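# Insert the peg fully into the boxed plate's hole

## Task

Push the peg completely into the hole of the plate that sits on the floor of the open box. It only counts if the peg stays fully seated by itself at the end, not merely because a gripper is still holding it there.

## Robot and tools

ROBOT. There are two six-joint xArm-style arms (UF850), left_arm and right_arm, each with a parallel two-finger gripper and a wrist camera. The left base sits at (+0.002, +0.323, 0) m and the right base at (+0.002, -0.321, 0) m. Both face almost straight along +x, with only a slight yaw.

FRAME. All reported poses share one scene frame. Its origin is on the table surface midway between the bases. +x points forward over the table, +z points up, and left_arm is on the +y side. The arm names do not tell you which side of an image something is on. At long reach the reported hand position may differ from the true one.

GRIPPER. The fingers point along the gripper's +z axis and close along its y axis. end_effector_position is the spot between the finger pads when they are shut, about 2 cm short of the tips. While closing, the tips advance roughly 10 mm along +z.

THE ROW. Every command uses a row of 14 numbers, each in [-1, 1], and both arms are always included. The order is left_arm waist, shoulder, elbow, forearm roll, wrist pitch, wrist roll, gripper, then the same seven for right_arm. The six joint numbers are relative offsets in scaled units, where 1.0 equals 2.036 rad. They are not absolute angles. The gripper number is absolute: +1 is fully open and -1 is shut. Stated joint ranges in rad are: waist ±6.283, shoulder ±2.304, elbow -4.224 to 0.061, forearm roll ±6.283, wrist pitch ±2.164, wrist roll ±6.283. The real end of each joint may differ by up to 0.010 rad.

execute_actions(actions). actions is a list of actions. Each action is a table of 1 to 15 rows, and each row lasts one 1/30 s control step. If a table has fewer than 15 rows, its last row is repeated until 15 steps (0.5 s) have passed. In every row, the joint offsets are measured from the joint angles at the start of that action, not from the previous row. For the first action of a call, the reference is the last angles reported. An empty list only returns the current state and images. An action is rejected for both arms if it would push a joint more than 0.010 rad beyond its range. If the first action fails that check, or any action is malformed, the whole call is rejected and nothing moves. A joint that is asked to go past its true end stops at that end, and the result then reports "joint sent to its limit".

move(target, speed, blocking). target is one 14-number row. Its offsets are measured from the "Joint positions" of the most recent result that shows them. The gripper values are applied at the start. All joints of both arms move along paths that finish together, so each hand usually follows a curve. The hand moves faster the farther it is from the joint that turns. speed, from 0.01 to 2 rad/s (default 0.5), sets the top speed of the joint that has the most distance to cover. A path takes at least 0.5 s and is cut off after 10 s. Paths do not avoid obstacles or the other arm. Faster contact hits harder, and aiming farther past the contact presses harder. With blocking=false, the result comes back after 0.5 s while motion continues. Until a result shows the move has ended, no new actions or moves are accepted. Use wait(0) to check on it, or stop() to brake it. The extra "move:" line gives the outcome (done, off_target, moving, held, fault), whether limits=held or limits=none, and each arm's joint that is farthest from its target.

wait(seconds). seconds is 0 to 10. The arms keep their last command, and the call returns early if a running move finishes. stop() takes no arguments and brakes a running move. Braking needs some room, but the fingers keep moving. zoom_image(camera, region) gives a closer view of the latest image from cam_left_wrist or cam_right_wrist. region is [x0, y0, x1, y1] in pixels from the top-left corner and can be at most 504 by 504. read_manual(section) returns only the licence texts ("licences"). finished_scene(scene) ends the numbered scene for good and reports whether the goal was met.

DRIVE LIMITS. Joint targets change at no more than 3.14 rad/s, and reaching that speed takes 0.16 s. Each step's target stays within 0.623 rad of the measured angle. A step that would move the hand more than 70 mm is scaled down. A motion that is unfinished when an action ends may need to be sent again.

RESULTS. For each arm the state line gives end_effector_position (m), end_effector_quat_wxyz and velocities. Joint positions and Joint velocities list the six joints in the order above (rad, rad/s), then the finger-pad gap in m (0.084 when fully open). Joint targets are the angles the drive is currently aiming for. grip_measured is the measured opening on the command scale. Step readings list joint angles at some steps, with HELD marking steps that were held back. "joint command not followed" means the clearance check altered or blocked targets. Torque readings include offsets and noise and are not zero in free air. MOTOR HOT appears from 65 °C. At 80 °C an OVER-TEMPERATURE FAULT brakes that arm until it cools.

CAMERAS. Both images are 672x504. Calibration (pinhole with radial distortion, OpenCV convention) was given before the run: focal length about 669 px for the left camera and about 641 px for the right. Camera poses follow from the joint readings and may be off by about 0.5° and 2.5 mm.

HOLDING. To keep a grip, command an opening clearly below grip_measured; a lower value squeezes harder. The limit is about 24 N per pad for objects up to about 6 cm wide. A fast close can squeeze harder than that.

CAUTIONS. Load limits in N m are waist 53.4, shoulder 53.4, elbow 44.5, forearm roll 24, wrist pitch 16.9, wrist roll 16.9. Reaching one triggers a torque fault: the arm backs off slightly, stays still for 10 s and skips the rest of the call. Keep the arms from colliding or pushing on each other. Do not knock or drop anything off the table. Avoid slips, slams and heavy pressing. Held parts or loose items may get a brief tug. Between calls the robot holds its last command. Before ending the scene, release the peg and pull back so it stays seated on its own.

Each tool is called after "Request:" by a JSON object that holds its "op" and its "data".

## Session

Request:
{"op": "execute_actions", "data": {"actions": []}}

Scene clock: 0.00 s.
left_arm: end_effector_position=(+0.5334, +0.1687, +0.3463) grip_measured=+1.00 end_effector_quat_wxyz=(+0.017, +0.977, -0.198, -0.082) end_effector_velocity=(+0.000, -0.000, -0.000) end_effector_angular_velocity=(-0.000, -0.000, +0.000) | right_arm: end_effector_position=(+0.3660, +0.0224, +0.3346) grip_measured=+1.00 end_effector_quat_wxyz=(+0.188, +0.116, +0.951, +0.216) end_effector_velocity=(+0.000, -0.000, -0.000) end_effector_angular_velocity=(-0.000, +0.001, -0.002)
Joint names: [waist, shoulder, elbow, forearm roll, wrist pitch, wrist roll]
Joint positions: left_arm=[-0.304 -0.425 -1.361 -0.049 -1.099  0.163  0.084] | right_arm=[ 0.832  0.081 -0.658 -0.108 -0.16  -2.032  0.084]
Joint velocities: left_arm=[-0.     0.     0.    -0.     0.001 -0.     0.   ] | right_arm=[-0.001 -0.    -0.     0.    -0.001  0.001 -0.   ]
Joint torques (N m, as the arm reports them, + toward a larger angle): no reading
Motor temperatures (°C, as the motors report them): left_arm=[25 24 22 28 24 26] | right_arm=[23 24 24 22 26 24]
Joint targets: left_arm=[-0.304 -0.425 -1.361 -0.049 -1.099 0.163] | right_arm=[0.832 0.081 -0.658 -0.108 -0.160 -2.032]

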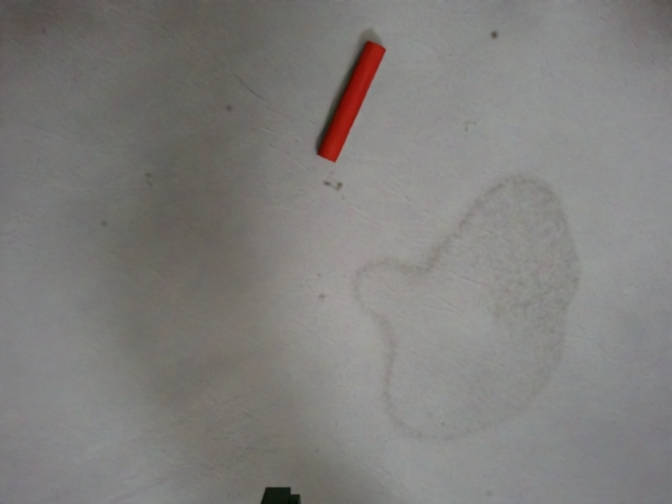

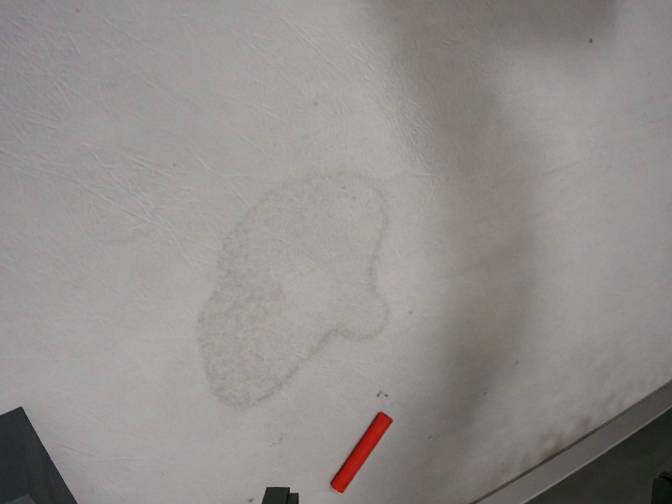

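Request:
{"op": "move", "data": {"target": [0.001,-0.192,-0.0265,0.024,0.2456,0.19,0.2,-0.25,-0.063,-0.158,0.053,-0.379,0.998,1], "speed": 1.2}}

Scene clock: 49.60 s.
left_arm: end_effector_position=(+0.6282, +0.1556, +0.1195) grip_measured=+0.19 end_effector_quat_wxyz=(+0.000, +0.919, -0.394, +0.000) end_effector_velocity=(-0.001, -0.000, -0.001) end_effector_angular_velocity=(+0.001, +0.002, -0.001) | right_arm: end_effector_position=(+0.4378, -0.2069, +0.3758) grip_measured=+1.00 end_effector_quat_wxyz=(-0.000, +0.992, +0.128, +0.001) end_effector_velocity=(+0.000, -0.000, +0.000) end_effector_angular_velocity=(+0.000, +0.000, -0.004)
Joint names: [waist, shoulder, elbow, forearm roll, wrist pitch, wrist roll]
Joint positions: left_arm=[-0.302 -0.816 -1.415 -0.    -0.599  0.549  0.052] | right_arm=[ 0.323 -0.047 -0.98   0.    -0.931 -0.001  0.084]
Joint velocities: left_arm=[-0.    -0.001  0.001  0.    -0.     0.001  0.   ] | right_arm=[-0.001  0.    -0.     0.    -0.001  0.003  0.   ]
Joint torques (N m, as the arm reports them, + toward a larger angle): left_arm=[  1.56  35.73 -14.95   1.77  -0.14   0.29] | right_arm=[  5.98  24.64 -20.12  -0.78  -0.25  -0.4 ]
Motor temperatures (°C, as the motors report them): left_arm=[25 24 23 28 24 26] | right_arm=[23 24 25 22 26 24]
Joint targets: left_arm=[-0.302 -0.816 -1.415 -0.000 -0.599 0.549] | right_arm=[0.323 -0.047 -0.980 0.000 -0.931 -0.000]
move: done; limits=none; left_arm: farthest joint: the waist, 0.000 radians from its target (0.002 radians at the start); right_arm: farthest joint: the waist, 0.000 radians from its target (0.509 radians at the start)
camera_calibration (this result's frames):
cam_left_wrist: T_world_to_cam=[[-0.721566, -0.691969, -0.0228418, 0.602785], [-0.692166, 0.721737, 0.00104058, 0.387066], [0.0157657, 0.0165612, -0.999739, 0.235508], [0, 0, 0, 1]] pos_world=[0.69915, 0.133848, 0.248812]
cam_right_wrist: T_world_to_cam=[[0.251694, -0.967799, -0.00394011, -0.275311], [-0.967733, -0.251623, -0.0133644, 0.446441], [0.0119426, 0.00717671, -0.999903, 0.507949], [0, 0, 0, 1]] pos_world=[0.495264, -0.157757, 0.512782]

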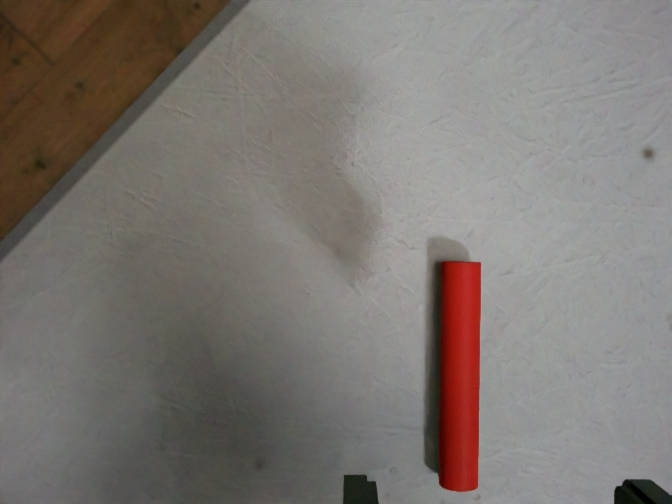

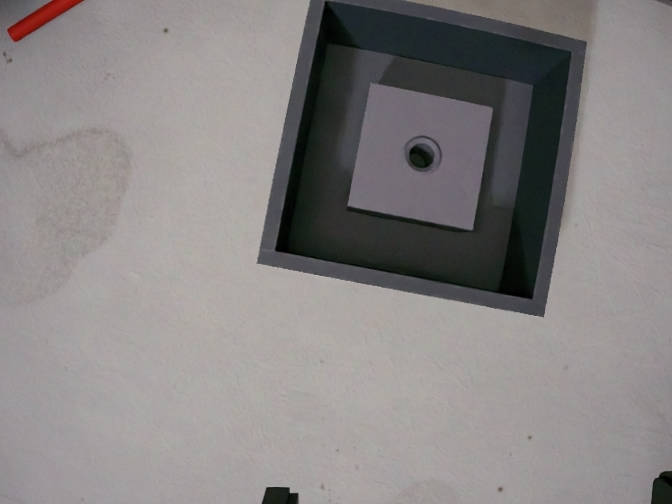

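Request:
{"op": "move", "data": {"target": [-0.003,-0.0773,-0.0087,0,0.0686,-0.003,0.2,0,0,0,0,0,0,1], "speed": 0.25}}

Request:
{"op": "execute_actions", "data": {"actions": [[[0,0,0,0,0,0,-0.3,0,0,0,0,0,0,1],[0,0,0,0,0,0,-0.4,0,0,0,0,0,0,1],[0,0,0,0,0,0,-0.5,0,0,0,0,0,0,1],[0,0,0,0,0,0,-0.55,0,0,0,0,0,0,1],[0,0,0,0,0,0,-0.6,0,0,0,0,0,0,1],[0,0,0,0,0,0,-0.65,0,0,0,0,0,0,1],[0,0,0,0,0,0,-0.7,0,0,0,0,0,0,1],[0,0,0,0,0,0,-0.75,0,0,0,0,0,0,1],[0,0,0,0,0,0,-0.8,0,0,0,0,0,0,1],[0,0,0,0,0,0,-1,0,0,0,0,0,0,1]],[[0,0,0,0,0,0,-1,0,0,0,0,0,0,1]]]}}

Scene clock: 84.10 s.
left_arm: end_effector_position=(+0.6250, +0.1524, +0.0239) grip_measured=+0.19 end_effector_quat_wxyz=(+0.000, +0.919, -0.394, +0.000) end_effector_velocity=(-0.001, +0.000, -0.002) end_effector_angular_velocity=(+0.001, +0.003, -0.000) | right_arm: end_effector_position=(+0.4378, -0.2069, +0.3758) grip_measured=+1.00 end_effector_quat_wxyz=(-0.000, +0.992, +0.128, +0.001) end_effector_velocity=(+0.000, +0.000, -0.000) end_effector_angular_velocity=(-0.000, +0.000, +0.000)
Joint names: [waist, shoulder, elbow, forearm roll, wrist pitch, wrist roll]
Joint positions: left_arm=[-0.308 -0.973 -1.433 -0.    -0.459  0.543  0.052] | right_arm=[ 0.323 -0.047 -0.98   0.    -0.931 -0.001  0.084]
Joint velocities: left_arm=[-0.    -0.003  0.001 -0.     0.001  0.    -0.   ] | right_arm=[-0.    -0.001 -0.    -0.     0.001 -0.    -0.   ]
Joint torques (N m, as the arm reports them, + toward a larger angle): left_arm=[  0.59  36.6  -13.59   1.77  -0.15   0.3 ] | right_arm=[  6.64  25.94 -20.19  -0.46  -0.55  -0.51]
Motor temperatures (°C, as the motors report them): left_arm=[25 25 23 28 24 26] | right_arm=[23 24 25 22 26 24]
Joint targets: left_arm=[-0.308 -0.973 -1.433 -0.000 -0.459 0.543] | right_arm=[0.323 -0.047 -0.980 0.000 -0.931 -0.001]
move: done; limits=none; left_arm: farthest joint: the waist, 0.000 radians from its target (0.006 radians at the start); right_arm: farthest joint: the waist, 0.000 radians from its target (0.000 radians at the start)
camera_calibration (this result's frames):
cam_left_wrist: T_world_to_cam=[[-0.721532, -0.691995, -0.0231164, 0.596097], [-0.692191, 0.721714, 0.000674441, 0.387352], [0.0162167, 0.0164876, -0.999733, 0.13977], [0, 0, 0, 1]] pos_world=[0.695958, 0.130635, 0.153251]
cam_right_wrist: T_world_to_cam=[[0.251694, -0.967799, -0.00394017, -0.275311], [-0.967733, -0.251623, -0.0133645, 0.446441], [0.0119427, 0.0071768, -0.999903, 0.507949], [0, 0, 0, 1]] pos_world=[0.495264, -0.157757, 0.512782]

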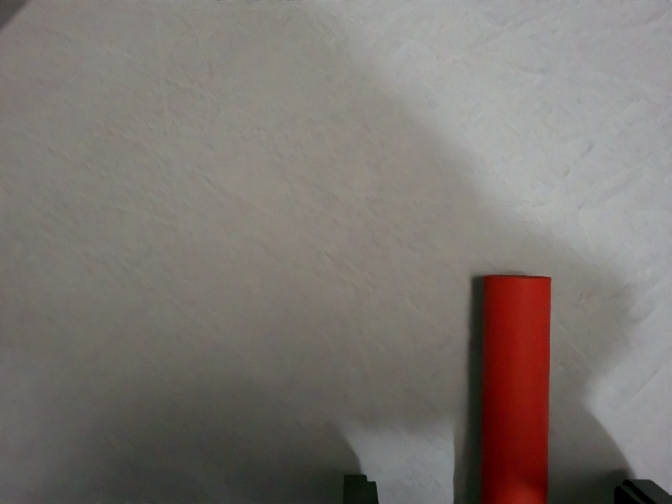

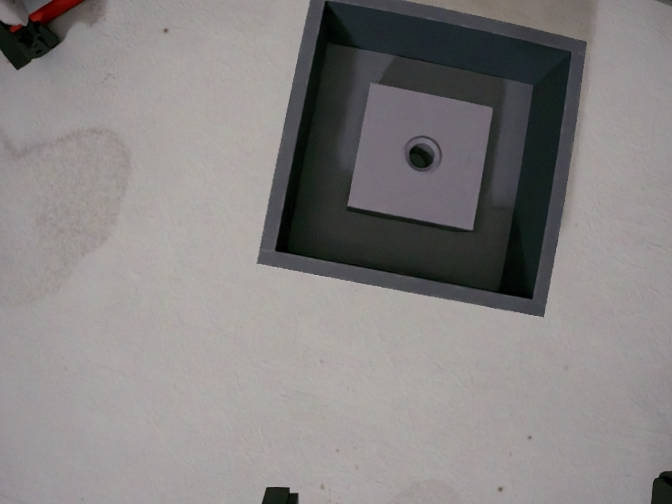

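Scene clock: 85.10 s.
left_arm: end_effector_position=(+0.6251, +0.1523, +0.0239) grip_measured=-0.69 end_effector_quat_wxyz=(+0.000, +0.919, -0.394, +0.000) end_effector_velocity=(-0.001, +0.000, -0.001) end_effector_angular_velocity=(+0.000, +0.001, -0.000) | right_arm: end_effector_position=(+0.4378, -0.2069, +0.3758) grip_measured=+1.00 end_effector_quat_wxyz=(-0.000, +0.992, +0.128, +0.001) end_effector_velocity=(+0.000, -0.000, -0.000) end_effector_angular_velocity=(+0.000, -0.001, +0.001)
Joint names: [waist, shoulder, elbow, forearm roll, wrist pitch, wrist roll]
Joint positions: left_arm=[-0.308 -0.973 -1.433 -0.    -0.459  0.543  0.014] | right_arm=[ 0.323 -0.047 -0.98   0.    -0.931 -0.001  0.084]
Joint velocities: left_arm=[ 0.    -0.001  0.001  0.     0.     0.    -0.   ] | right_arm=[-0.    -0.    -0.     0.     0.001 -0.001 -0.   ]
Joint torques (N m, as the arm reports them, + toward a larger angle): left_arm=[  1.6   35.94 -13.44   1.81  -0.07   0.25] | right_arm=[  5.94  27.61 -20.94   0.44  -0.41  -0.46]
Motor temperatures (°C, as the motors report them): left_arm=[25 25 23 28 24 26] | right_arm=[23 24 25 22 26 24]
Joint targets: left_arm=[-0.308 -0.973 -1.433 -0.000 -0.459 0.543] | right_arm=[0.323 -0.047 -0.980 0.000 -0.931 -0.001]
Step readings (joint positions; steps 1 to 15: 1st action; 16 to 30: 2nd action):
0: left_arm=[-0.308 -0.973 -1.433 -0.000 -0.459 0.543] | right_arm=[0.323 -0.047 -0.980 0.000 -0.931 -0.001]
1: left_arm=[-0.308 -0.973 -1.433 -0.000 -0.459 0.543] | right_arm=[0.323 -0.047 -0.980 0.000 -0.931 -0.001]
2: left_arm=[-0.308 -0.973 -1.433 -0.000 -0.459 0.543] | right_arm=[0.323 -0.047 -0.980 0.000 -0.931 -0.001]
4: left_arm=[-0.308 -0.973 -1.433 -0.000 -0.459 0.543] | right_arm=[0.323 -0.047 -0.980 0.000 -0.931 -0.001]
8: left_arm=[-0.308 -0.973 -1.433 -0.000 -0.459 0.543] | right_arm=[0.323 -0.047 -0.980 0.000 -0.931 -0.001]
15: left_arm=[-0.308 -0.973 -1.433 -0.000 -0.459 0.543] | right_arm=[0.323 -0.047 -0.980 0.000 -0.931 -0.001]
16: left_arm=[-0.308 -0.973 -1.433 -0.000 -0.459 0.543] | right_arm=[0.323 -0.047 -0.980 0.000 -0.931 -0.001]
17: left_arm=[-0.308 -0.973 -1.433 -0.000 -0.459 0.543] | right_arm=[0.323 -0.047 -0.980 0.000 -0.931 -0.001]
19: left_arm=[-0.308 -0.973 -1.433 -0.000 -0.459 0.543] | right_arm=[0.323 -0.047 -0.980 0.000 -0.931 -0.001]
23: left_arm=[-0.308 -0.973 -1.433 -0.000 -0.459 0.543] | right_arm=[0.323 -0.047 -0.980 0.000 -0.931 -0.001]
30: Joint positions above
camera_calibration (this result's frames):
cam_left_wrist: T_world_to_cam=[[-0.721532, -0.691994, -0.0231554, 0.596116], [-0.692189, 0.721716, 0.000607374, 0.387385], [0.0162913, 0.0164662, -0.999732, 0.13977], [0, 0, 0, 1]] pos_world=[0.695984, 0.130625, 0.153301]
cam_right_wrist: T_world_to_cam=[[0.251694, -0.967799, -0.00394011, -0.275311], [-0.967733, -0.251623, -0.0133645, 0.446441], [0.0119427, 0.00717674, -0.999903, 0.507949], [0, 0, 0, 1]] pos_world=[0.495264, -0.157757, 0.512782]

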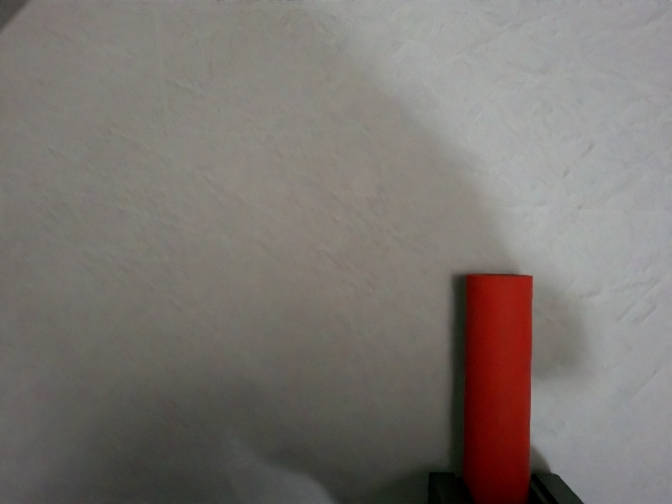

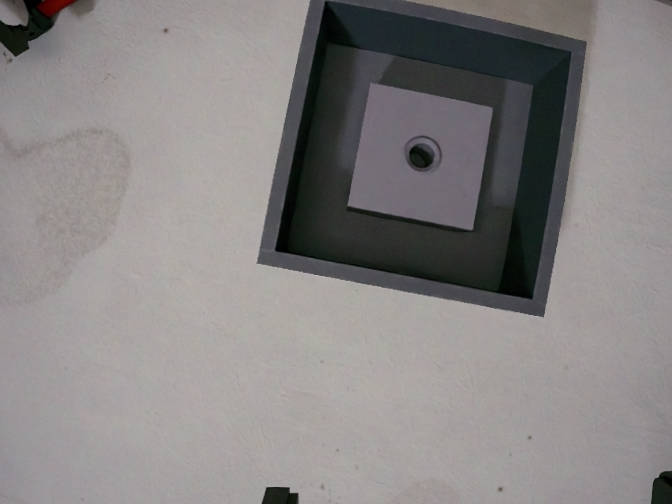

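Request:
{"op": "move", "data": {"target": [0,0.1984,0,0,0.1,-0.1,-1,0,-0.04,-0.07,0,-0.03,0.2,1], "speed": 0.5}}

Request:
{"op": "move", "data": {"target": [-0.2122,0,0.4921,0,0.9648,-0.1667,-1,0.03,-0.0256,-0.0523,0,-0.0275,0.4306,1], "speed": 1.0}}

Request:
{"op": "move", "data": {"target": [0,0,0,0,0,0,-1,0.13,0,0,0,0,0,0.2], "speed": 0.4}}

Scene clock: 99.90 s.
left_arm: end_effector_position=(+0.7456, +0.1194, +0.3286) grip_measured=-0.69 end_effector_quat_wxyz=(-0.011, +0.911, -0.285, +0.299) end_effector_velocity=(+0.002, -0.000, +0.006) end_effector_angular_velocity=(-0.004, -0.009, +0.002) | right_arm: end_effector_position=(+0.4754, -0.1971, +0.3996) grip_measured=+1.00 end_effector_quat_wxyz=(-0.000, +0.997, -0.075, +0.001) end_effector_velocity=(+0.000, -0.000, -0.000) end_effector_angular_velocity=(+0.000, +0.000, -0.002)
Joint names: [waist, shoulder, elbow, forearm roll, wrist pitch, wrist roll]
Joint positions: left_arm=[-0.308 -0.57  -1.433 -0.    -0.256  0.34   0.014] | right_arm=[ 0.323 -0.128 -1.122  0.    -0.992  0.406  0.084]
Joint velocities: left_arm=[ 0.     0.004 -0.004  0.     0.002 -0.002 -0.   ] | right_arm=[-0.001 -0.001 -0.001  0.    -0.     0.001  0.   ]
Joint torques (N m, as the arm reports them, + toward a larger angle): left_arm=[  1.02  31.94 -18.75   1.99   0.7    0.3 ] | right_arm=[  3.74  31.08 -20.28  -0.26  -0.49  -0.68]
Motor temperatures (°C, as the motors report them): left_arm=[25 25 23 28 24 26] | right_arm=[23 24 25 22 26 24]
Joint targets: left_arm=[-0.308 -0.569 -1.433 -0.000 -0.256 0.340] | right_arm=[0.323 -0.128 -1.122 0.000 -0.992 0.407]
move: done; limits=none; left_arm: farthest joint: the shoulder, 0.001 radians from its target (0.404 radians at the start); right_arm: farthest joint: the waist, 0.000 radians from its target (0.000 radians at the start)
camera_calibration (this result's frames):
cam_left_wrist: T_world_to_cam=[[-0.497409, -0.842515, -0.206769, 0.578556], [-0.661752, 0.522614, -0.537549, 0.672326], [0.560953, -0.130552, -0.817489, -0.00545012], [0, 0, 0, 1]] pos_world=[0.73575, 0.135364, 0.47658]
cam_right_wrist: T_world_to_cam=[[-0.151942, -0.988379, -0.00451381, -0.0870431], [-0.988294, 0.151989, -0.0131813, 0.574903], [0.0137141, 0.00245819, -0.999903, 0.52944], [0, 0, 0, 1]] pos_world=[0.547688, -0.174712, 0.536574]

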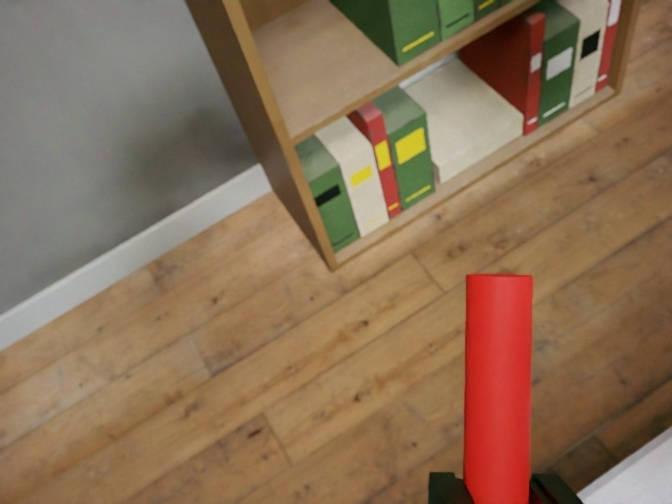

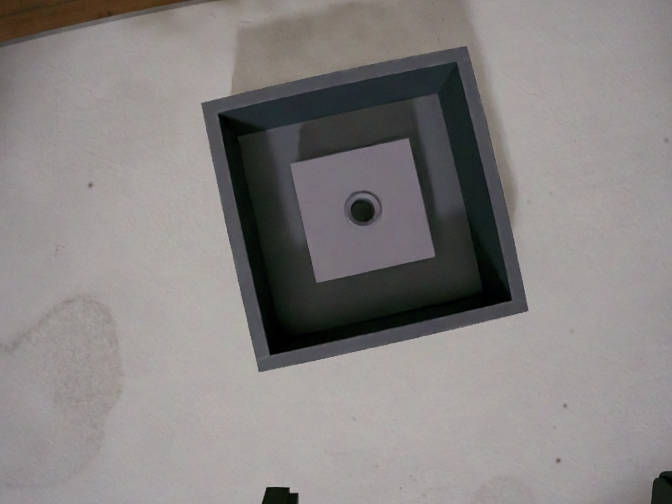

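Scene clock: 102.50 s.
left_arm: end_effector_position=(+0.4190, -0.0275, +0.2495) grip_measured=-0.69 end_effector_quat_wxyz=(+0.242, +0.665, -0.242, +0.664) end_effector_velocity=(-0.001, +0.000, -0.000) end_effector_angular_velocity=(+0.001, -0.001, -0.001) | right_arm: end_effector_position=(+0.4906, -0.1607, +0.4205) grip_measured=+1.00 end_effector_quat_wxyz=(+0.000, +0.886, -0.464, -0.000) end_effector_velocity=(-0.000, -0.000, +0.000) end_effector_angular_velocity=(-0.000, +0.000, -0.001)
Joint names: [waist, shoulder, elbow, forearm roll, wrist pitch, wrist roll]
Joint positions: left_arm=[-0.74  -0.57  -0.431 -0.     1.708  0.     0.014] | right_arm=[ 0.384 -0.18  -1.228  0.    -1.048  1.283  0.084]
Joint velocities: left_arm=[-0.001  0.     0.002  0.     0.002  0.001  0.   ] | right_arm=[-0.     0.    -0.    -0.    -0.001  0.001  0.   ]
Joint torques (N m, as the arm reports them, + toward a larger angle): left_arm=[ 1.04 20.62 -4.54  1.59  1.15  0.33] | right_arm=[  4.06  31.98 -20.6    0.14  -0.63  -0.66]
Motor temperatures (°C, as the motors report them): left_arm=[25 25 23 28 24 26] | right_arm=[23 24 25 22 26 24]
Joint targets: left_arm=[-0.740 -0.570 -0.431 -0.000 1.708 0.000] | right_arm=[0.384 -0.180 -1.229 0.000 -1.048 1.283]
move: done; limits=none; left_arm: farthest joint: the waist, 0.000 radians from its target (0.432 radians at the start); right_arm: farthest joint: the waist, 0.000 radians from its target (0.061 radians at the start)
camera_calibration (this result's frames):
cam_left_wrist: T_world_to_cam=[[-0.62516, -0.780491, 0.00293283, 0.278843], [-0.00390682, -0.000628342, -0.999992, 0.315777], [0.780486, -0.625167, -0.00265642, -0.214972], [0, 0, 0, 1]] pos_world=[0.343338, 0.0834389, 0.314386]
cam_right_wrist: T_world_to_cam=[[-0.823714, -0.566994, -0.00373891, 0.348236], [-0.566922, 0.823687, -0.0117778, 0.485205], [0.00975765, -0.0075819, -0.999924, 0.550346], [0, 0, 0, 1]] pos_world=[0.55655, -0.198038, 0.55732]

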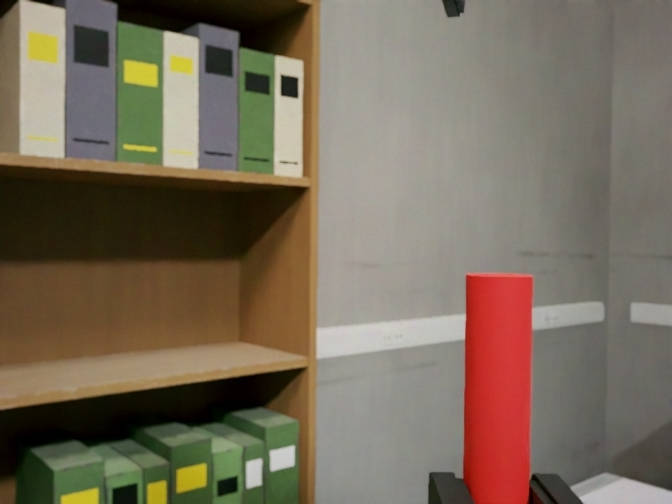

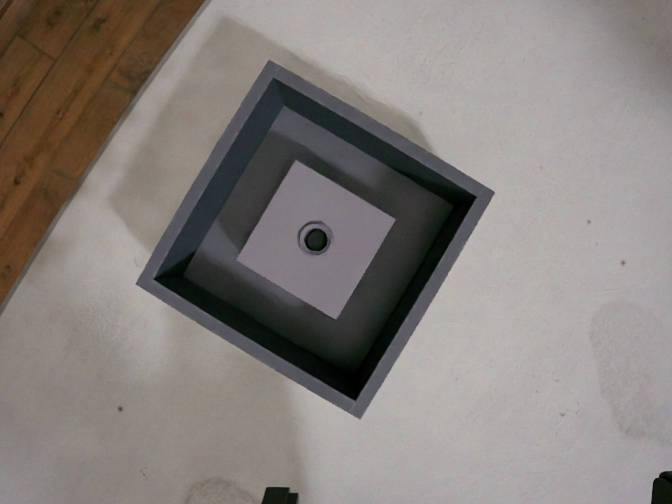

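Scene clock: 103.67 s.
left_arm: end_effector_position=(+0.4190, -0.0275, +0.2495) grip_measured=-0.69 end_effector_quat_wxyz=(+0.242, +0.665, -0.242, +0.664) end_effector_velocity=(+0.000, -0.000, +0.000) end_effector_angular_velocity=(-0.000, -0.000, +0.001) | right_arm: end_effector_position=(+0.4317, -0.0387, +0.4205) grip_measured=+0.19 end_effector_quat_wxyz=(+0.000, +0.939, -0.343, -0.000) end_effector_velocity=(-0.001, +0.001, +0.001) end_effector_angular_velocity=(+0.001, -0.001, +0.002)
Joint names: [waist, shoulder, elbow, forearm roll, wrist pitch, wrist roll]
Joint positions: left_arm=[-0.74  -0.57  -0.431 -0.     1.708  0.     0.014] | right_arm=[ 0.648 -0.18  -1.228  0.    -1.048  1.283  0.052]
Joint velocities: left_arm=[ 0.     0.    -0.001 -0.    -0.    -0.     0.   ] | right_arm=[ 0.003  0.001  0.     0.     0.     0.    -0.   ]
Joint torques (N m, as the arm reports them, + toward a larger angle): left_arm=[ 1.38 20.64 -4.02  1.44  1.21  0.2 ] | right_arm=[  3.4   29.77 -20.3   -0.26  -0.36  -0.68]
Motor temperatures (°C, as the motors report them): left_arm=[25 25 23 28 24 26] | right_arm=[23 24 25 22 26 24]
Joint targets: left_arm=[-0.740 -0.570 -0.431 -0.000 1.708 0.000] | right_arm=[0.649 -0.180 -1.228 0.000 -1.048 1.283]
move: done; limits=none; left_arm: farthest joint: the waist, 0.000 radians from its target (0.000 radians at the start); right_arm: farthest joint: the waist, 0.000 radians from its target (0.265 radians at the start)
camera_calibration (this result's frames):
cam_left_wrist: T_world_to_cam=[[-0.62516, -0.780491, 0.00293261, 0.278843], [-0.00390691, -0.000627983, -0.999992, 0.315777], [0.780487, -0.625167, -0.00265672, -0.214972], [0, 0, 0, 1]] pos_world=[0.343338, 0.0834389, 0.314386]
cam_right_wrist: T_world_to_cam=[[-0.647034, -0.762452, -0.00372725, 0.285004], [-0.762376, 0.647027, -0.0117973, 0.428926], [0.0114065, -0.00479166, -0.999923, 0.551241], [0, 0, 0, 1]] pos_world=[0.505122, -0.0575839, 0.557321]

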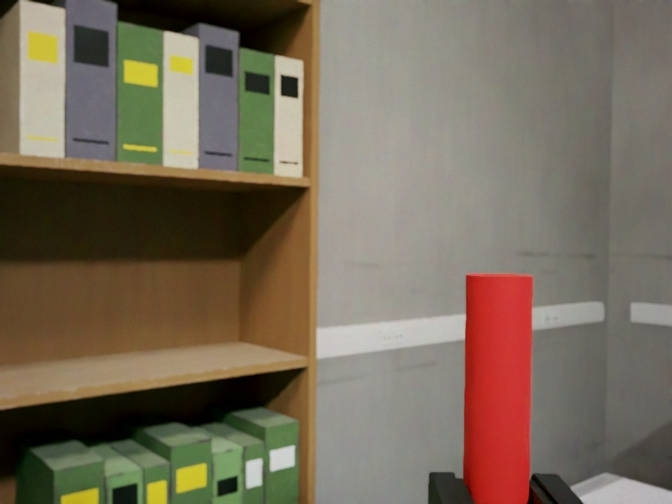

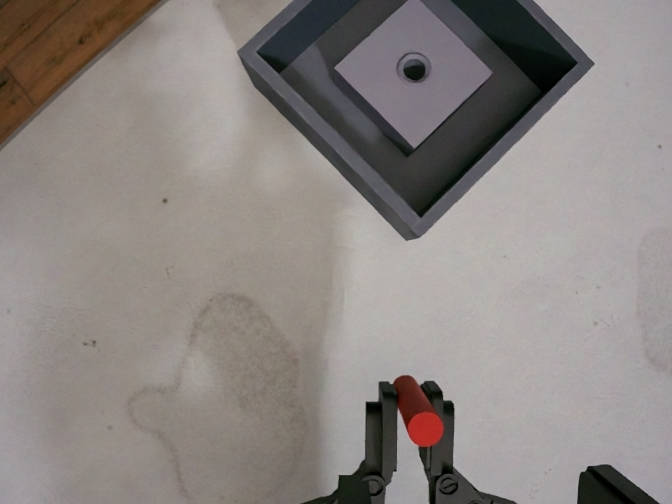

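Request:
{"op": "move", "data": {"target": [0,0,0,0,0,0,-1,-0.002,-0.0463,0.0823,0,0.1286,-0.002,-0.1], "speed": 0.3}}

Scene clock: 116.93 s.
left_arm: end_effector_position=(+0.4190, -0.0275, +0.2495) grip_measured=-0.69 end_effector_quat_wxyz=(+0.242, +0.665, -0.242, +0.664) end_effector_velocity=(-0.000, +0.000, -0.000) end_effector_angular_velocity=(+0.001, +0.001, -0.000) | right_arm: end_effector_position=(+0.4323, -0.0408, +0.3003) grip_measured=-0.11 end_effector_quat_wxyz=(-0.000, +0.939, -0.343, +0.000) end_effector_velocity=(-0.000, -0.000, -0.001) end_effector_angular_velocity=(-0.000, +0.000, +0.000)
Joint names: [waist, shoulder, elbow, forearm roll, wrist pitch, wrist roll]
Joint positions: left_arm=[-0.74  -0.57  -0.431 -0.     1.708  0.     0.014] | right_arm=[ 0.644 -0.274 -1.061  0.    -0.787  1.279  0.039]
Joint velocities: left_arm=[-0.    -0.     0.001 -0.     0.     0.     0.   ] | right_arm=[-0.    -0.001  0.002 -0.     0.003 -0.     0.   ]
Joint torques (N m, as the arm reports them, + toward a larger angle): left_arm=[ 1.16 21.1  -4.    1.26  1.18  0.35] | right_arm=[  5.79  31.42 -19.51   0.38  -0.47  -0.65]
Motor temperatures (°C, as the motors report them): left_arm=[25 25 23 28 24 26] | right_arm=[23 24 25 22 26 24]
Joint targets: left_arm=[-0.740 -0.570 -0.431 -0.000 1.708 0.000] | right_arm=[0.644 -0.275 -1.061 0.000 -0.786 1.279]
move: done; limits=none; left_arm: farthest joint: the waist, 0.000 radians from its target (0.000 radians at the start); right_arm: farthest joint: the elbow, 0.001 radians from its target (0.168 radians at the start)
camera_calibration (this result's frames):
cam_left_wrist: T_world_to_cam=[[-0.62516, -0.780491, 0.00293266, 0.278843], [-0.00390703, -0.000627956, -0.999992, 0.315777], [0.780487, -0.625167, -0.00265683, -0.214972], [0, 0, 0, 1]] pos_world=[0.343338, 0.0834389, 0.314386]
cam_right_wrist: T_world_to_cam=[[-0.647034, -0.76245, -0.00408017, 0.283476], [-0.762371, 0.647031, -0.0119002, 0.429365], [0.0117133, -0.00458922, -0.999921, 0.43095], [0, 0, 0, 1]] pos_world=[0.505706, -0.0596982, 0.437182]

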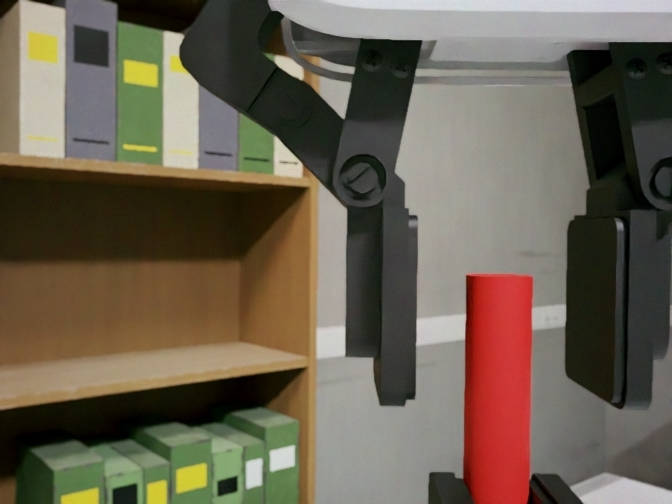

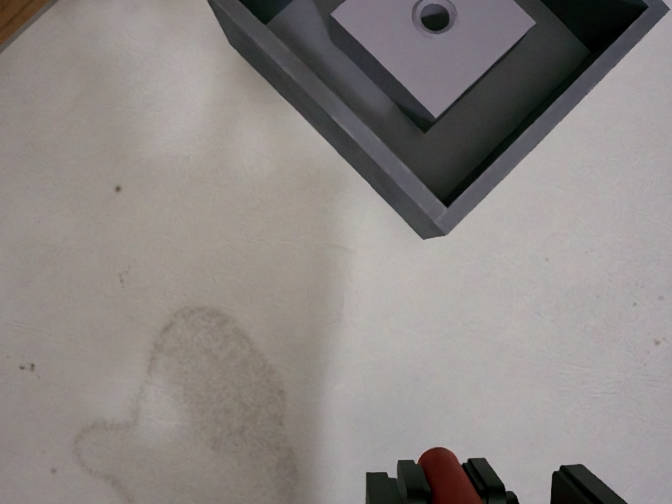

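Request:
{"op": "execute_actions", "data": {"actions": [[[0,0,0,0,0,0,-1,0,0,0,0,0,0,-0.3],[0,0,0,0,0,0,-1,0,0,0,0,0,0,-0.4],[0,0,0,0,0,0,-1,0,0,0,0,0,0,-0.5],[0,0,0,0,0,0,-1,0,0,0,0,0,0,-0.55],[0,0,0,0,0,0,-1,0,0,0,0,0,0,-0.6],[0,0,0,0,0,0,-0.8,0,0,0,0,0,0,-0.64],[0,0,0,0,0,0,-0.75,0,0,0,0,0,0,-0.68],[0,0,0,0,0,0,-0.72,0,0,0,0,0,0,-0.72],[0,0,0,0,0,0,-0.72,0,0,0,0,0,0,-0.76],[0,0,0,0,0,0,-0.72,0,0,0,0,0,0,-0.8],[0,0,0,0,0,0,-0.72,0,0,0,0,0,0,-0.9],[0,0,0,0,0,0,-0.72,0,0,0,0,0,0,-1]],[[0,0,0,0,0,0,-0.72,0,0,0,0,0,0,-1]],[[0,0,0,0,0,0,-0.2,0,0,0,0,0,0,-1]]]}}

Scene clock: 128.13 s.
left_arm: end_effector_position=(+0.4189, -0.0276, +0.2495) grip_measured=-0.21 end_effector_quat_wxyz=(+0.242, +0.665, -0.242, +0.664) end_effector_velocity=(-0.000, +0.000, -0.001) end_effector_angular_velocity=(+0.002, +0.001, -0.000) | right_arm: end_effector_position=(+0.4324, -0.0407, +0.3004) grip_measured=-0.69 end_effector_quat_wxyz=(-0.000, +0.939, -0.343, +0.000) end_effector_velocity=(+0.000, +0.000, -0.000) end_effector_angular_velocity=(+0.000, -0.001, +0.000)
Joint names: [waist, shoulder, elbow, forearm roll, wrist pitch, wrist roll]
Joint positions: left_arm=[-0.74  -0.57  -0.431 -0.     1.708  0.     0.035] | right_arm=[ 0.644 -0.274 -1.061  0.    -0.786  1.279  0.014]
Joint velocities: left_arm=[-0.    -0.001  0.001  0.    -0.001  0.     0.   ] | right_arm=[-0.    -0.001 -0.     0.     0.001 -0.001 -0.   ]
Joint torques (N m, as the arm reports them, + toward a larger angle): left_arm=[ 0.33 20.88 -3.77  1.5   1.2   0.25] | right_arm=[  3.89  35.09 -19.72  -0.09  -0.48  -0.66]
Motor temperatures (°C, as the motors report them): left_arm=[25 25 23 28 24 26] | right_arm=[23 24 25 22 26 24]
Joint targets: left_arm=[-0.740 -0.570 -0.431 -0.000 1.708 0.000] | right_arm=[0.644 -0.274 -1.061 0.000 -0.786 1.279]
Step readings (joint positions; steps 1 to 15: 1st action; 16 to 30: 2nd action; 31 to 45: 3rd action):
0: left_arm=[-0.740 -0.570 -0.431 -0.000 1.708 0.000] | right_arm=[0.644 -0.275 -1.061 0.000 -0.786 1.279]
1: left_arm=[-0.740 -0.570 -0.431 -0.000 1.708 0.000] | right_arm=[0.644 -0.275 -1.061 0.000 -0.786 1.279]
2: left_arm=[-0.740 -0.570 -0.431 -0.000 1.708 0.000] | right_arm=[0.644 -0.275 -1.061 0.000 -0.787 1.279]
4: left_arm=[-0.740 -0.570 -0.431 -0.000 1.708 0.000] | right_arm=[0.644 -0.275 -1.061 0.000 -0.787 1.279]
8: left_arm=[-0.740 -0.570 -0.431 -0.000 1.708 0.000] | right_arm=[0.644 -0.274 -1.061 0.000 -0.786 1.279]
15: left_arm=[-0.740 -0.570 -0.431 -0.000 1.708 0.000] | right_arm=[0.644 -0.274 -1.061 0.000 -0.786 1.279]
16: left_arm=[-0.740 -0.570 -0.431 -0.000 1.708 0.000] | right_arm=[0.644 -0.274 -1.061 0.000 -0.786 1.279]
17: left_arm=[-0.740 -0.570 -0.431 -0.000 1.708 0.000] | right_arm=[0.644 -0.274 -1.061 0.000 -0.786 1.279]
19: left_arm=[-0.740 -0.570 -0.431 -0.000 1.708 0.000] | right_arm=[0.644 -0.274 -1.061 0.000 -0.786 1.279]
23: left_arm=[-0.740 -0.570 -0.431 -0.000 1.708 0.000] | right_arm=[0.644 -0.274 -1.061 0.000 -0.786 1.279]
30: left_arm=[-0.740 -0.570 -0.431 -0.000 1.708 0.000] | right_arm=[0.644 -0.274 -1.061 0.000 -0.786 1.279]
31: left_arm=[-0.740 -0.570 -0.431 -0.000 1.708 0.000] | right_arm=[0.644 -0.274 -1.061 0.000 -0.786 1.279]
32: left_arm=[-0.740 -0.570 -0.431 -0.000 1.708 0.000] | right_arm=[0.644 -0.274 -1.061 0.000 -0.787 1.279]
34: left_arm=[-0.740 -0.570 -0.431 -0.000 1.708 0.000] | right_arm=[0.644 -0.274 -1.061 -0.000 -0.787 1.279]
38: left_arm=[-0.740 -0.570 -0.431 -0.000 1.708 0.000] | right_arm=[0.644 -0.274 -1.061 0.000 -0.786 1.279]
45: Joint positions above
camera_calibration (this result's frames):
cam_left_wrist: T_world_to_cam=[[-0.625339, -0.780348, 0.00288475, 0.278849], [-0.00376101, -0.0006828, -0.999993, 0.31576], [0.780344, -0.625345, -0.00250792, -0.214974], [0, 0, 0, 1]] pos_world=[0.343317, 0.083382, 0.314415]
cam_right_wrist: T_world_to_cam=[[-0.647033, -0.762448, -0.00464152, 0.283814], [-0.762365, 0.647036, -0.0120391, 0.429432], [0.0121824, -0.00425116, -0.999917, 0.430813], [0, 0, 0, 1]] pos_world=[0.505773, -0.0596333, 0.437264]

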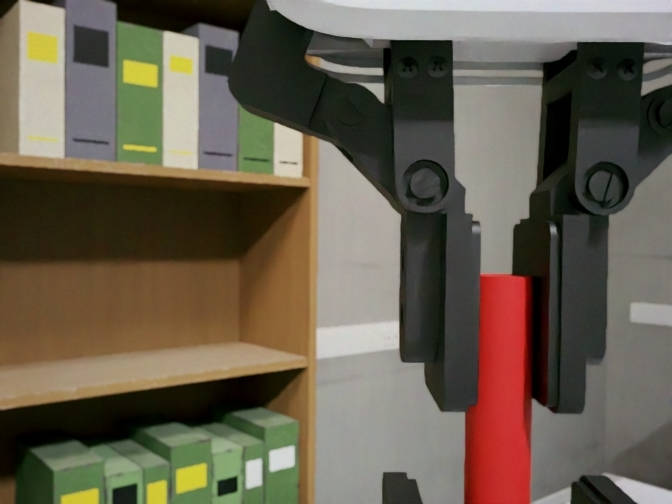

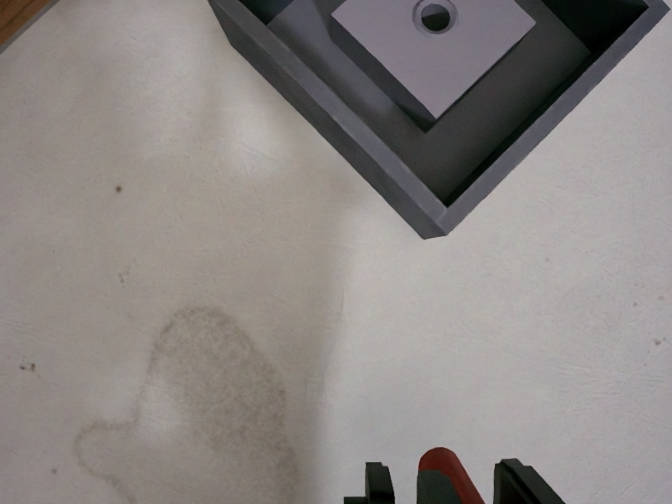

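Request:
{"op": "move", "data": {"target": [0,0,0,0,-0.17,0,-0.2,0,0,0,0,0,0,-1], "speed": 0.6}}

Request:
{"op": "move", "data": {"target": [0.25,0.03,0,0,0,0,-0.2,-0.1832,-0.1216,-0.0934,0,0.0278,0.207,-1], "speed": 0.5}}

Scene clock: 145.30 s.
left_arm: end_effector_position=(+0.4078, -0.0182, +0.1667) grip_measured=-0.21 end_effector_quat_wxyz=(+0.196, +0.769, -0.280, +0.540) end_effector_velocity=(-0.000, +0.000, -0.000) end_effector_angular_velocity=(+0.001, +0.001, -0.000) | right_arm: end_effector_position=(+0.4324, -0.0407, +0.3004) grip_measured=-0.69 end_effector_quat_wxyz=(-0.000, +0.939, -0.343, +0.000) end_effector_velocity=(+0.000, -0.000, +0.000) end_effector_angular_velocity=(+0.001, -0.001, -0.002)
Joint names: [waist, shoulder, elbow, forearm roll, wrist pitch, wrist roll]
Joint positions: left_arm=[-0.74  -0.57  -0.431 -0.     1.362  0.     0.035] | right_arm=[ 0.644 -0.274 -1.061  0.    -0.786  1.279  0.014]
Joint velocities: left_arm=[-0.     0.     0.    -0.    -0.001  0.    -0.   ] | right_arm=[-0.     0.     0.     0.     0.001  0.002 -0.   ]
Joint torques (N m, as the arm reports them, + toward a larger angle): left_arm=[ 1.04 21.09 -4.13  1.45  1.12  0.31] | right_arm=[  3.28  34.5  -19.71  -0.41  -0.37  -0.76]
Motor temperatures (°C, as the motors report them): left_arm=[25 25 22 28 24 26] | right_arm=[23 24 25 22 26 24]
Joint targets: left_arm=[-0.740 -0.570 -0.431 -0.000 1.362 0.000] | right_arm=[0.644 -0.274 -1.061 0.000 -0.786 1.279]
move: done; limits=none; left_arm: farthest joint: the waist, 0.000 radians from its target (0.000 radians at the start); right_arm: farthest joint: the waist, 0.000 radians from its target (0.000 radians at the start)
camera_calibration (this result's frames):
cam_left_wrist: T_world_to_cam=[[-0.625626, -0.780107, -0.00506952, 0.280871], [-0.263241, 0.217221, -0.939957, 0.332646], [0.734368, -0.586727, -0.341255, -0.124716], [0, 0, 0, 1]] pos_world=[0.354874, 0.0736779, 0.271538]
cam_right_wrist: T_world_to_cam=[[-0.647033, -0.762448, -0.00464169, 0.283814], [-0.762365, 0.647036, -0.0120391, 0.429432], [0.0121825, -0.00425105, -0.999917, 0.430813], [0, 0, 0, 1]] pos_world=[0.505773, -0.0596333, 0.437265]

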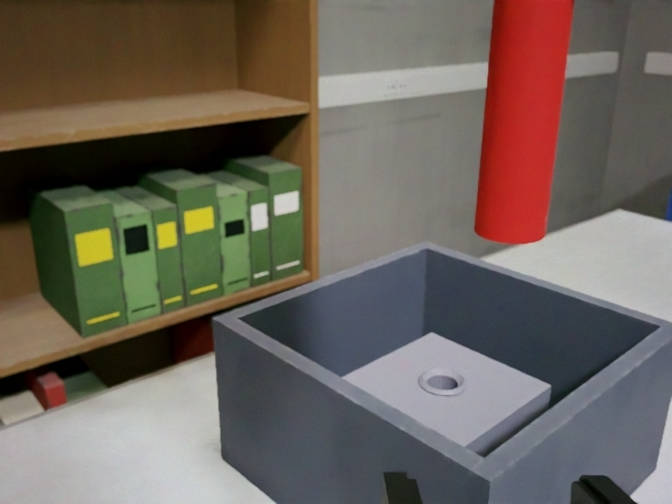

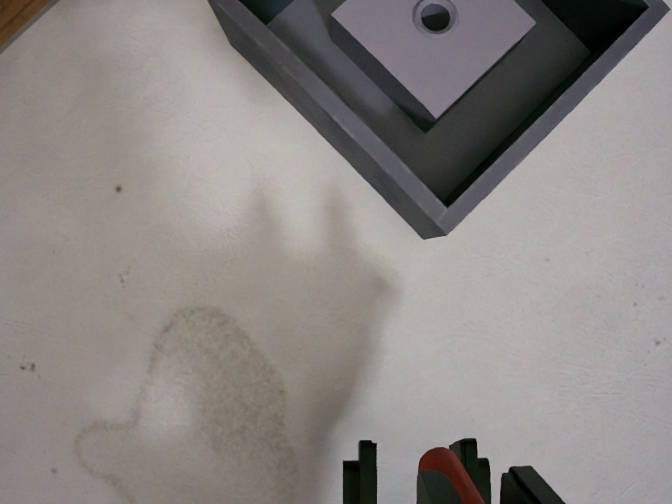

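Scene clock: 146.87 s.
left_arm: end_effector_position=(+0.5333, +0.2205, +0.1994) grip_measured=-0.21 end_effector_quat_wxyz=(+0.057, +0.797, -0.076, +0.596) end_effector_velocity=(+0.001, +0.001, +0.000) end_effector_angular_velocity=(-0.001, -0.001, +0.003) | right_arm: end_effector_position=(+0.5802, -0.2009, +0.2401) grip_measured=-0.69 end_effector_quat_wxyz=(-0.000, +0.734, -0.680, -0.000) end_effector_velocity=(+0.001, -0.001, -0.001) end_effector_angular_velocity=(-0.000, -0.000, -0.003)
Joint names: [waist, shoulder, elbow, forearm roll, wrist pitch, wrist roll]
Joint positions: left_arm=[-0.231 -0.509 -0.431 -0.     1.362  0.     0.035] | right_arm=[ 0.272 -0.522 -1.251  0.    -0.73   1.7    0.014]
Joint velocities: left_arm=[ 0.003  0.    -0.    -0.     0.    -0.001 -0.   ] | right_arm=[-0.003 -0.002 -0.001 -0.     0.001  0.001  0.   ]
Joint torques (N m, as the arm reports them, + toward a larger angle): left_arm=[ 0.93 20.65 -5.35  1.37  1.1   0.26] | right_arm=[  5.04  38.01 -19.1   -0.21  -0.17  -0.51]
Motor temperatures (°C, as the motors report them): left_arm=[25 25 22 28 24 26] | right_arm=[23 24 25 22 26 24]
Joint targets: left_arm=[-0.231 -0.509 -0.431 -0.000 1.362 0.000] | right_arm=[0.271 -0.522 -1.252 0.000 -0.730 1.700]
move: done; limits=none; left_arm: farthest joint: the waist, 0.000 radians from its target (0.509 radians at the start); right_arm: farthest joint: the waist, 0.001 radians from its target (0.373 radians at the start)
camera_calibration (this result's frames):
cam_left_wrist: T_world_to_cam=[[-0.166362, -0.986058, -0.0036688, 0.345996], [-0.278809, 0.0506074, -0.959012, 0.393392], [0.945827, -0.158521, -0.283341, -0.284388], [0, 0, 0, 1]] pos_world=[0.436224, 0.276182, 0.297958]
cam_right_wrist: T_world_to_cam=[[-0.997312, -0.0731623, -0.00393712, 0.59852], [-0.0731114, 0.997254, -0.0118113, 0.315381], [0.00479045, -0.0114917, -0.999922, 0.370861], [0, 0, 0, 1]] pos_world=[0.618193, -0.266464, 0.376914]

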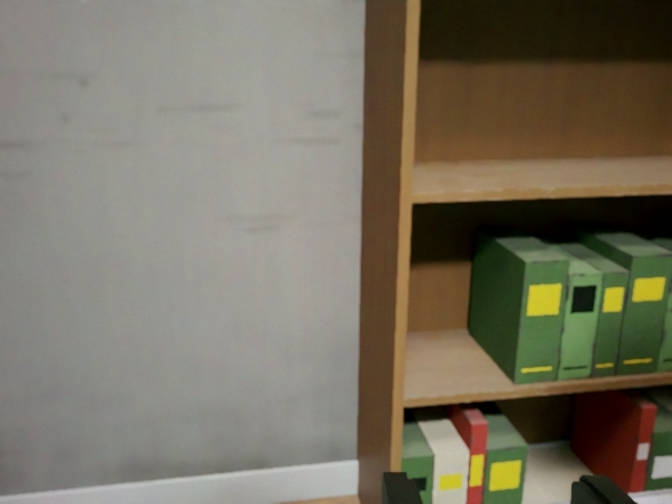

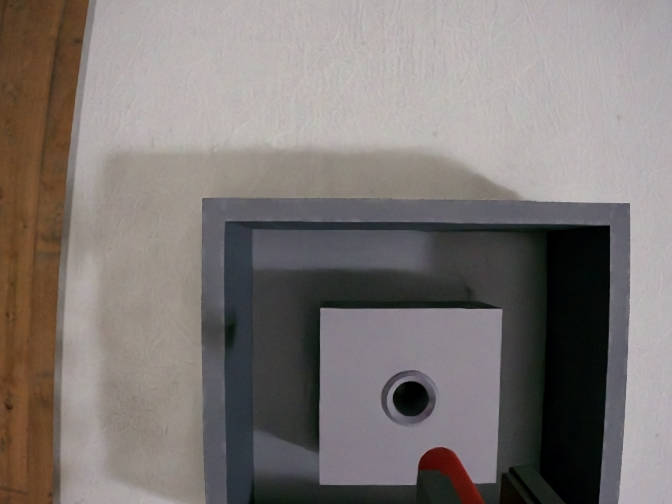

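Request:
{"op": "move", "data": {"target": [0,0,0,0,0,0,-0.2,0,-0.0588,0.0186,0,0.0774,0,-1], "speed": 0.2}}

Request:
{"op": "zoom_image", "data": {"camera": "cam_right_wrist", "region": [340,364,540,504]}}

Scene clock: 155.67 s.
left_arm: end_effector_position=(+0.5333, +0.2205, +0.1994) grip_measured=-0.21 end_effector_quat_wxyz=(+0.057, +0.797, -0.076, +0.596) end_effector_velocity=(-0.001, +0.000, -0.001) end_effector_angular_velocity=(-0.002, +0.003, +0.001) | right_arm: end_effector_position=(+0.5802, -0.2009, +0.1553) grip_measured=-0.69 end_effector_quat_wxyz=(-0.000, +0.734, -0.680, +0.000) end_effector_velocity=(-0.001, -0.000, -0.001) end_effector_angular_velocity=(-0.001, +0.002, -0.000)
Joint names: [waist, shoulder, elbow, forearm roll, wrist pitch, wrist roll]
Joint positions: left_arm=[-0.231 -0.509 -0.431 -0.     1.362  0.     0.035] | right_arm=[ 0.272 -0.641 -1.214  0.    -0.572  1.7    0.014]
Joint velocities: left_arm=[ 0.    -0.001  0.001  0.     0.    -0.002 -0.   ] | right_arm=[-0.    -0.002  0.001 -0.     0.001  0.     0.   ]
Joint torques (N m, as the arm reports them, + toward a larger angle): left_arm=[ 0.78 20.59 -5.66  1.57  1.04  0.34] | right_arm=[  4.21  41.54 -16.9   -0.5   -0.27  -0.69]
Motor temperatures (°C, as the motors report them): left_arm=[25 25 22 28 24 26] | right_arm=[23 24 25 22 26 24]
Joint targets: left_arm=[-0.231 -0.509 -0.431 -0.000 1.362 0.000] | right_arm=[0.272 -0.642 -1.214 0.000 -0.572 1.700]
move: done; limits=none; left_arm: farthest joint: the waist, 0.000 radians from its target (0.000 radians at the start); right_arm: farthest joint: the elbow, 0.001 radians from its target (0.038 radians at the start)
camera_calibration (this result's frames):
cam_left_wrist: T_world_to_cam=[[-0.166362, -0.986058, -0.00366876, 0.345996], [-0.278809, 0.0506072, -0.959012, 0.393392], [0.945827, -0.15852, -0.283341, -0.284388], [0, 0, 0, 1]] pos_world=[0.436224, 0.276182, 0.297958]
cam_right_wrist: T_world_to_cam=[[-0.997312, -0.0731525, -0.00429826, 0.598322], [-0.0730977, 0.997255, -0.0117702, 0.314357], [0.00514749, -0.0114244, -0.999921, 0.28588], [0, 0, 0, 1]] pos_world=[0.618221, -0.26646, 0.292129]

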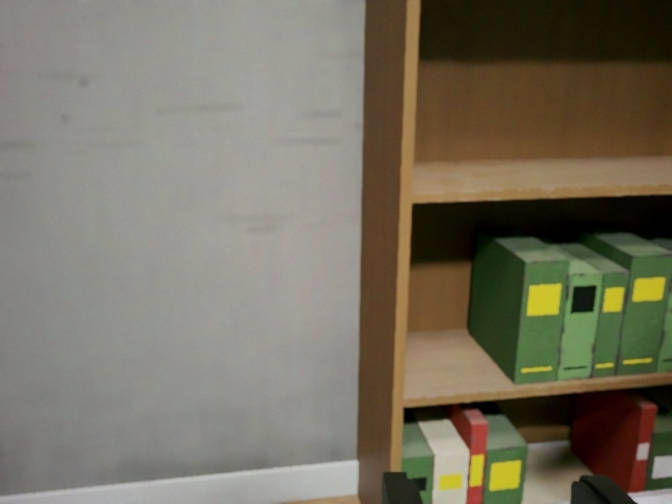

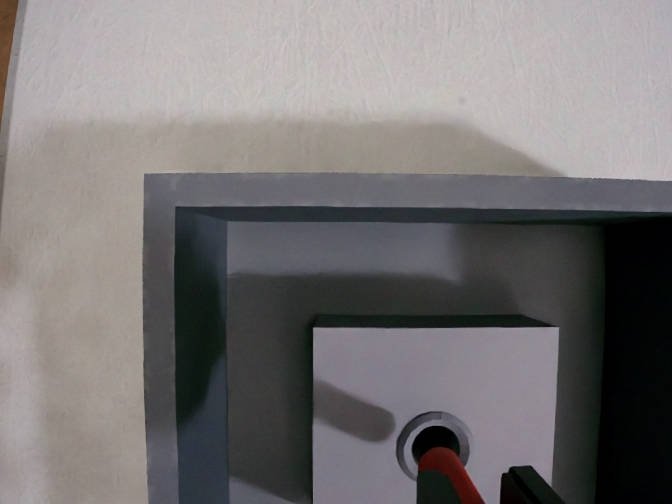

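Region (340, 364, 540, 504) of cam_right_wrist's 672x504 image, scaled by 2.520, with more detail than that image has; it fills the top 353 rows of this view, and the rest is white.

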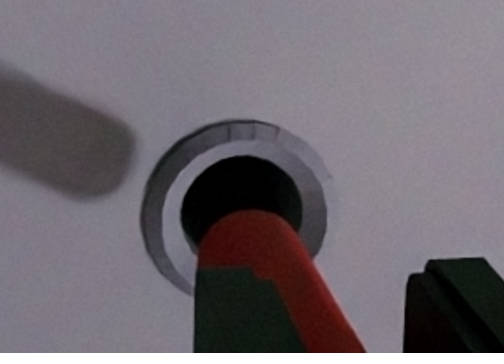

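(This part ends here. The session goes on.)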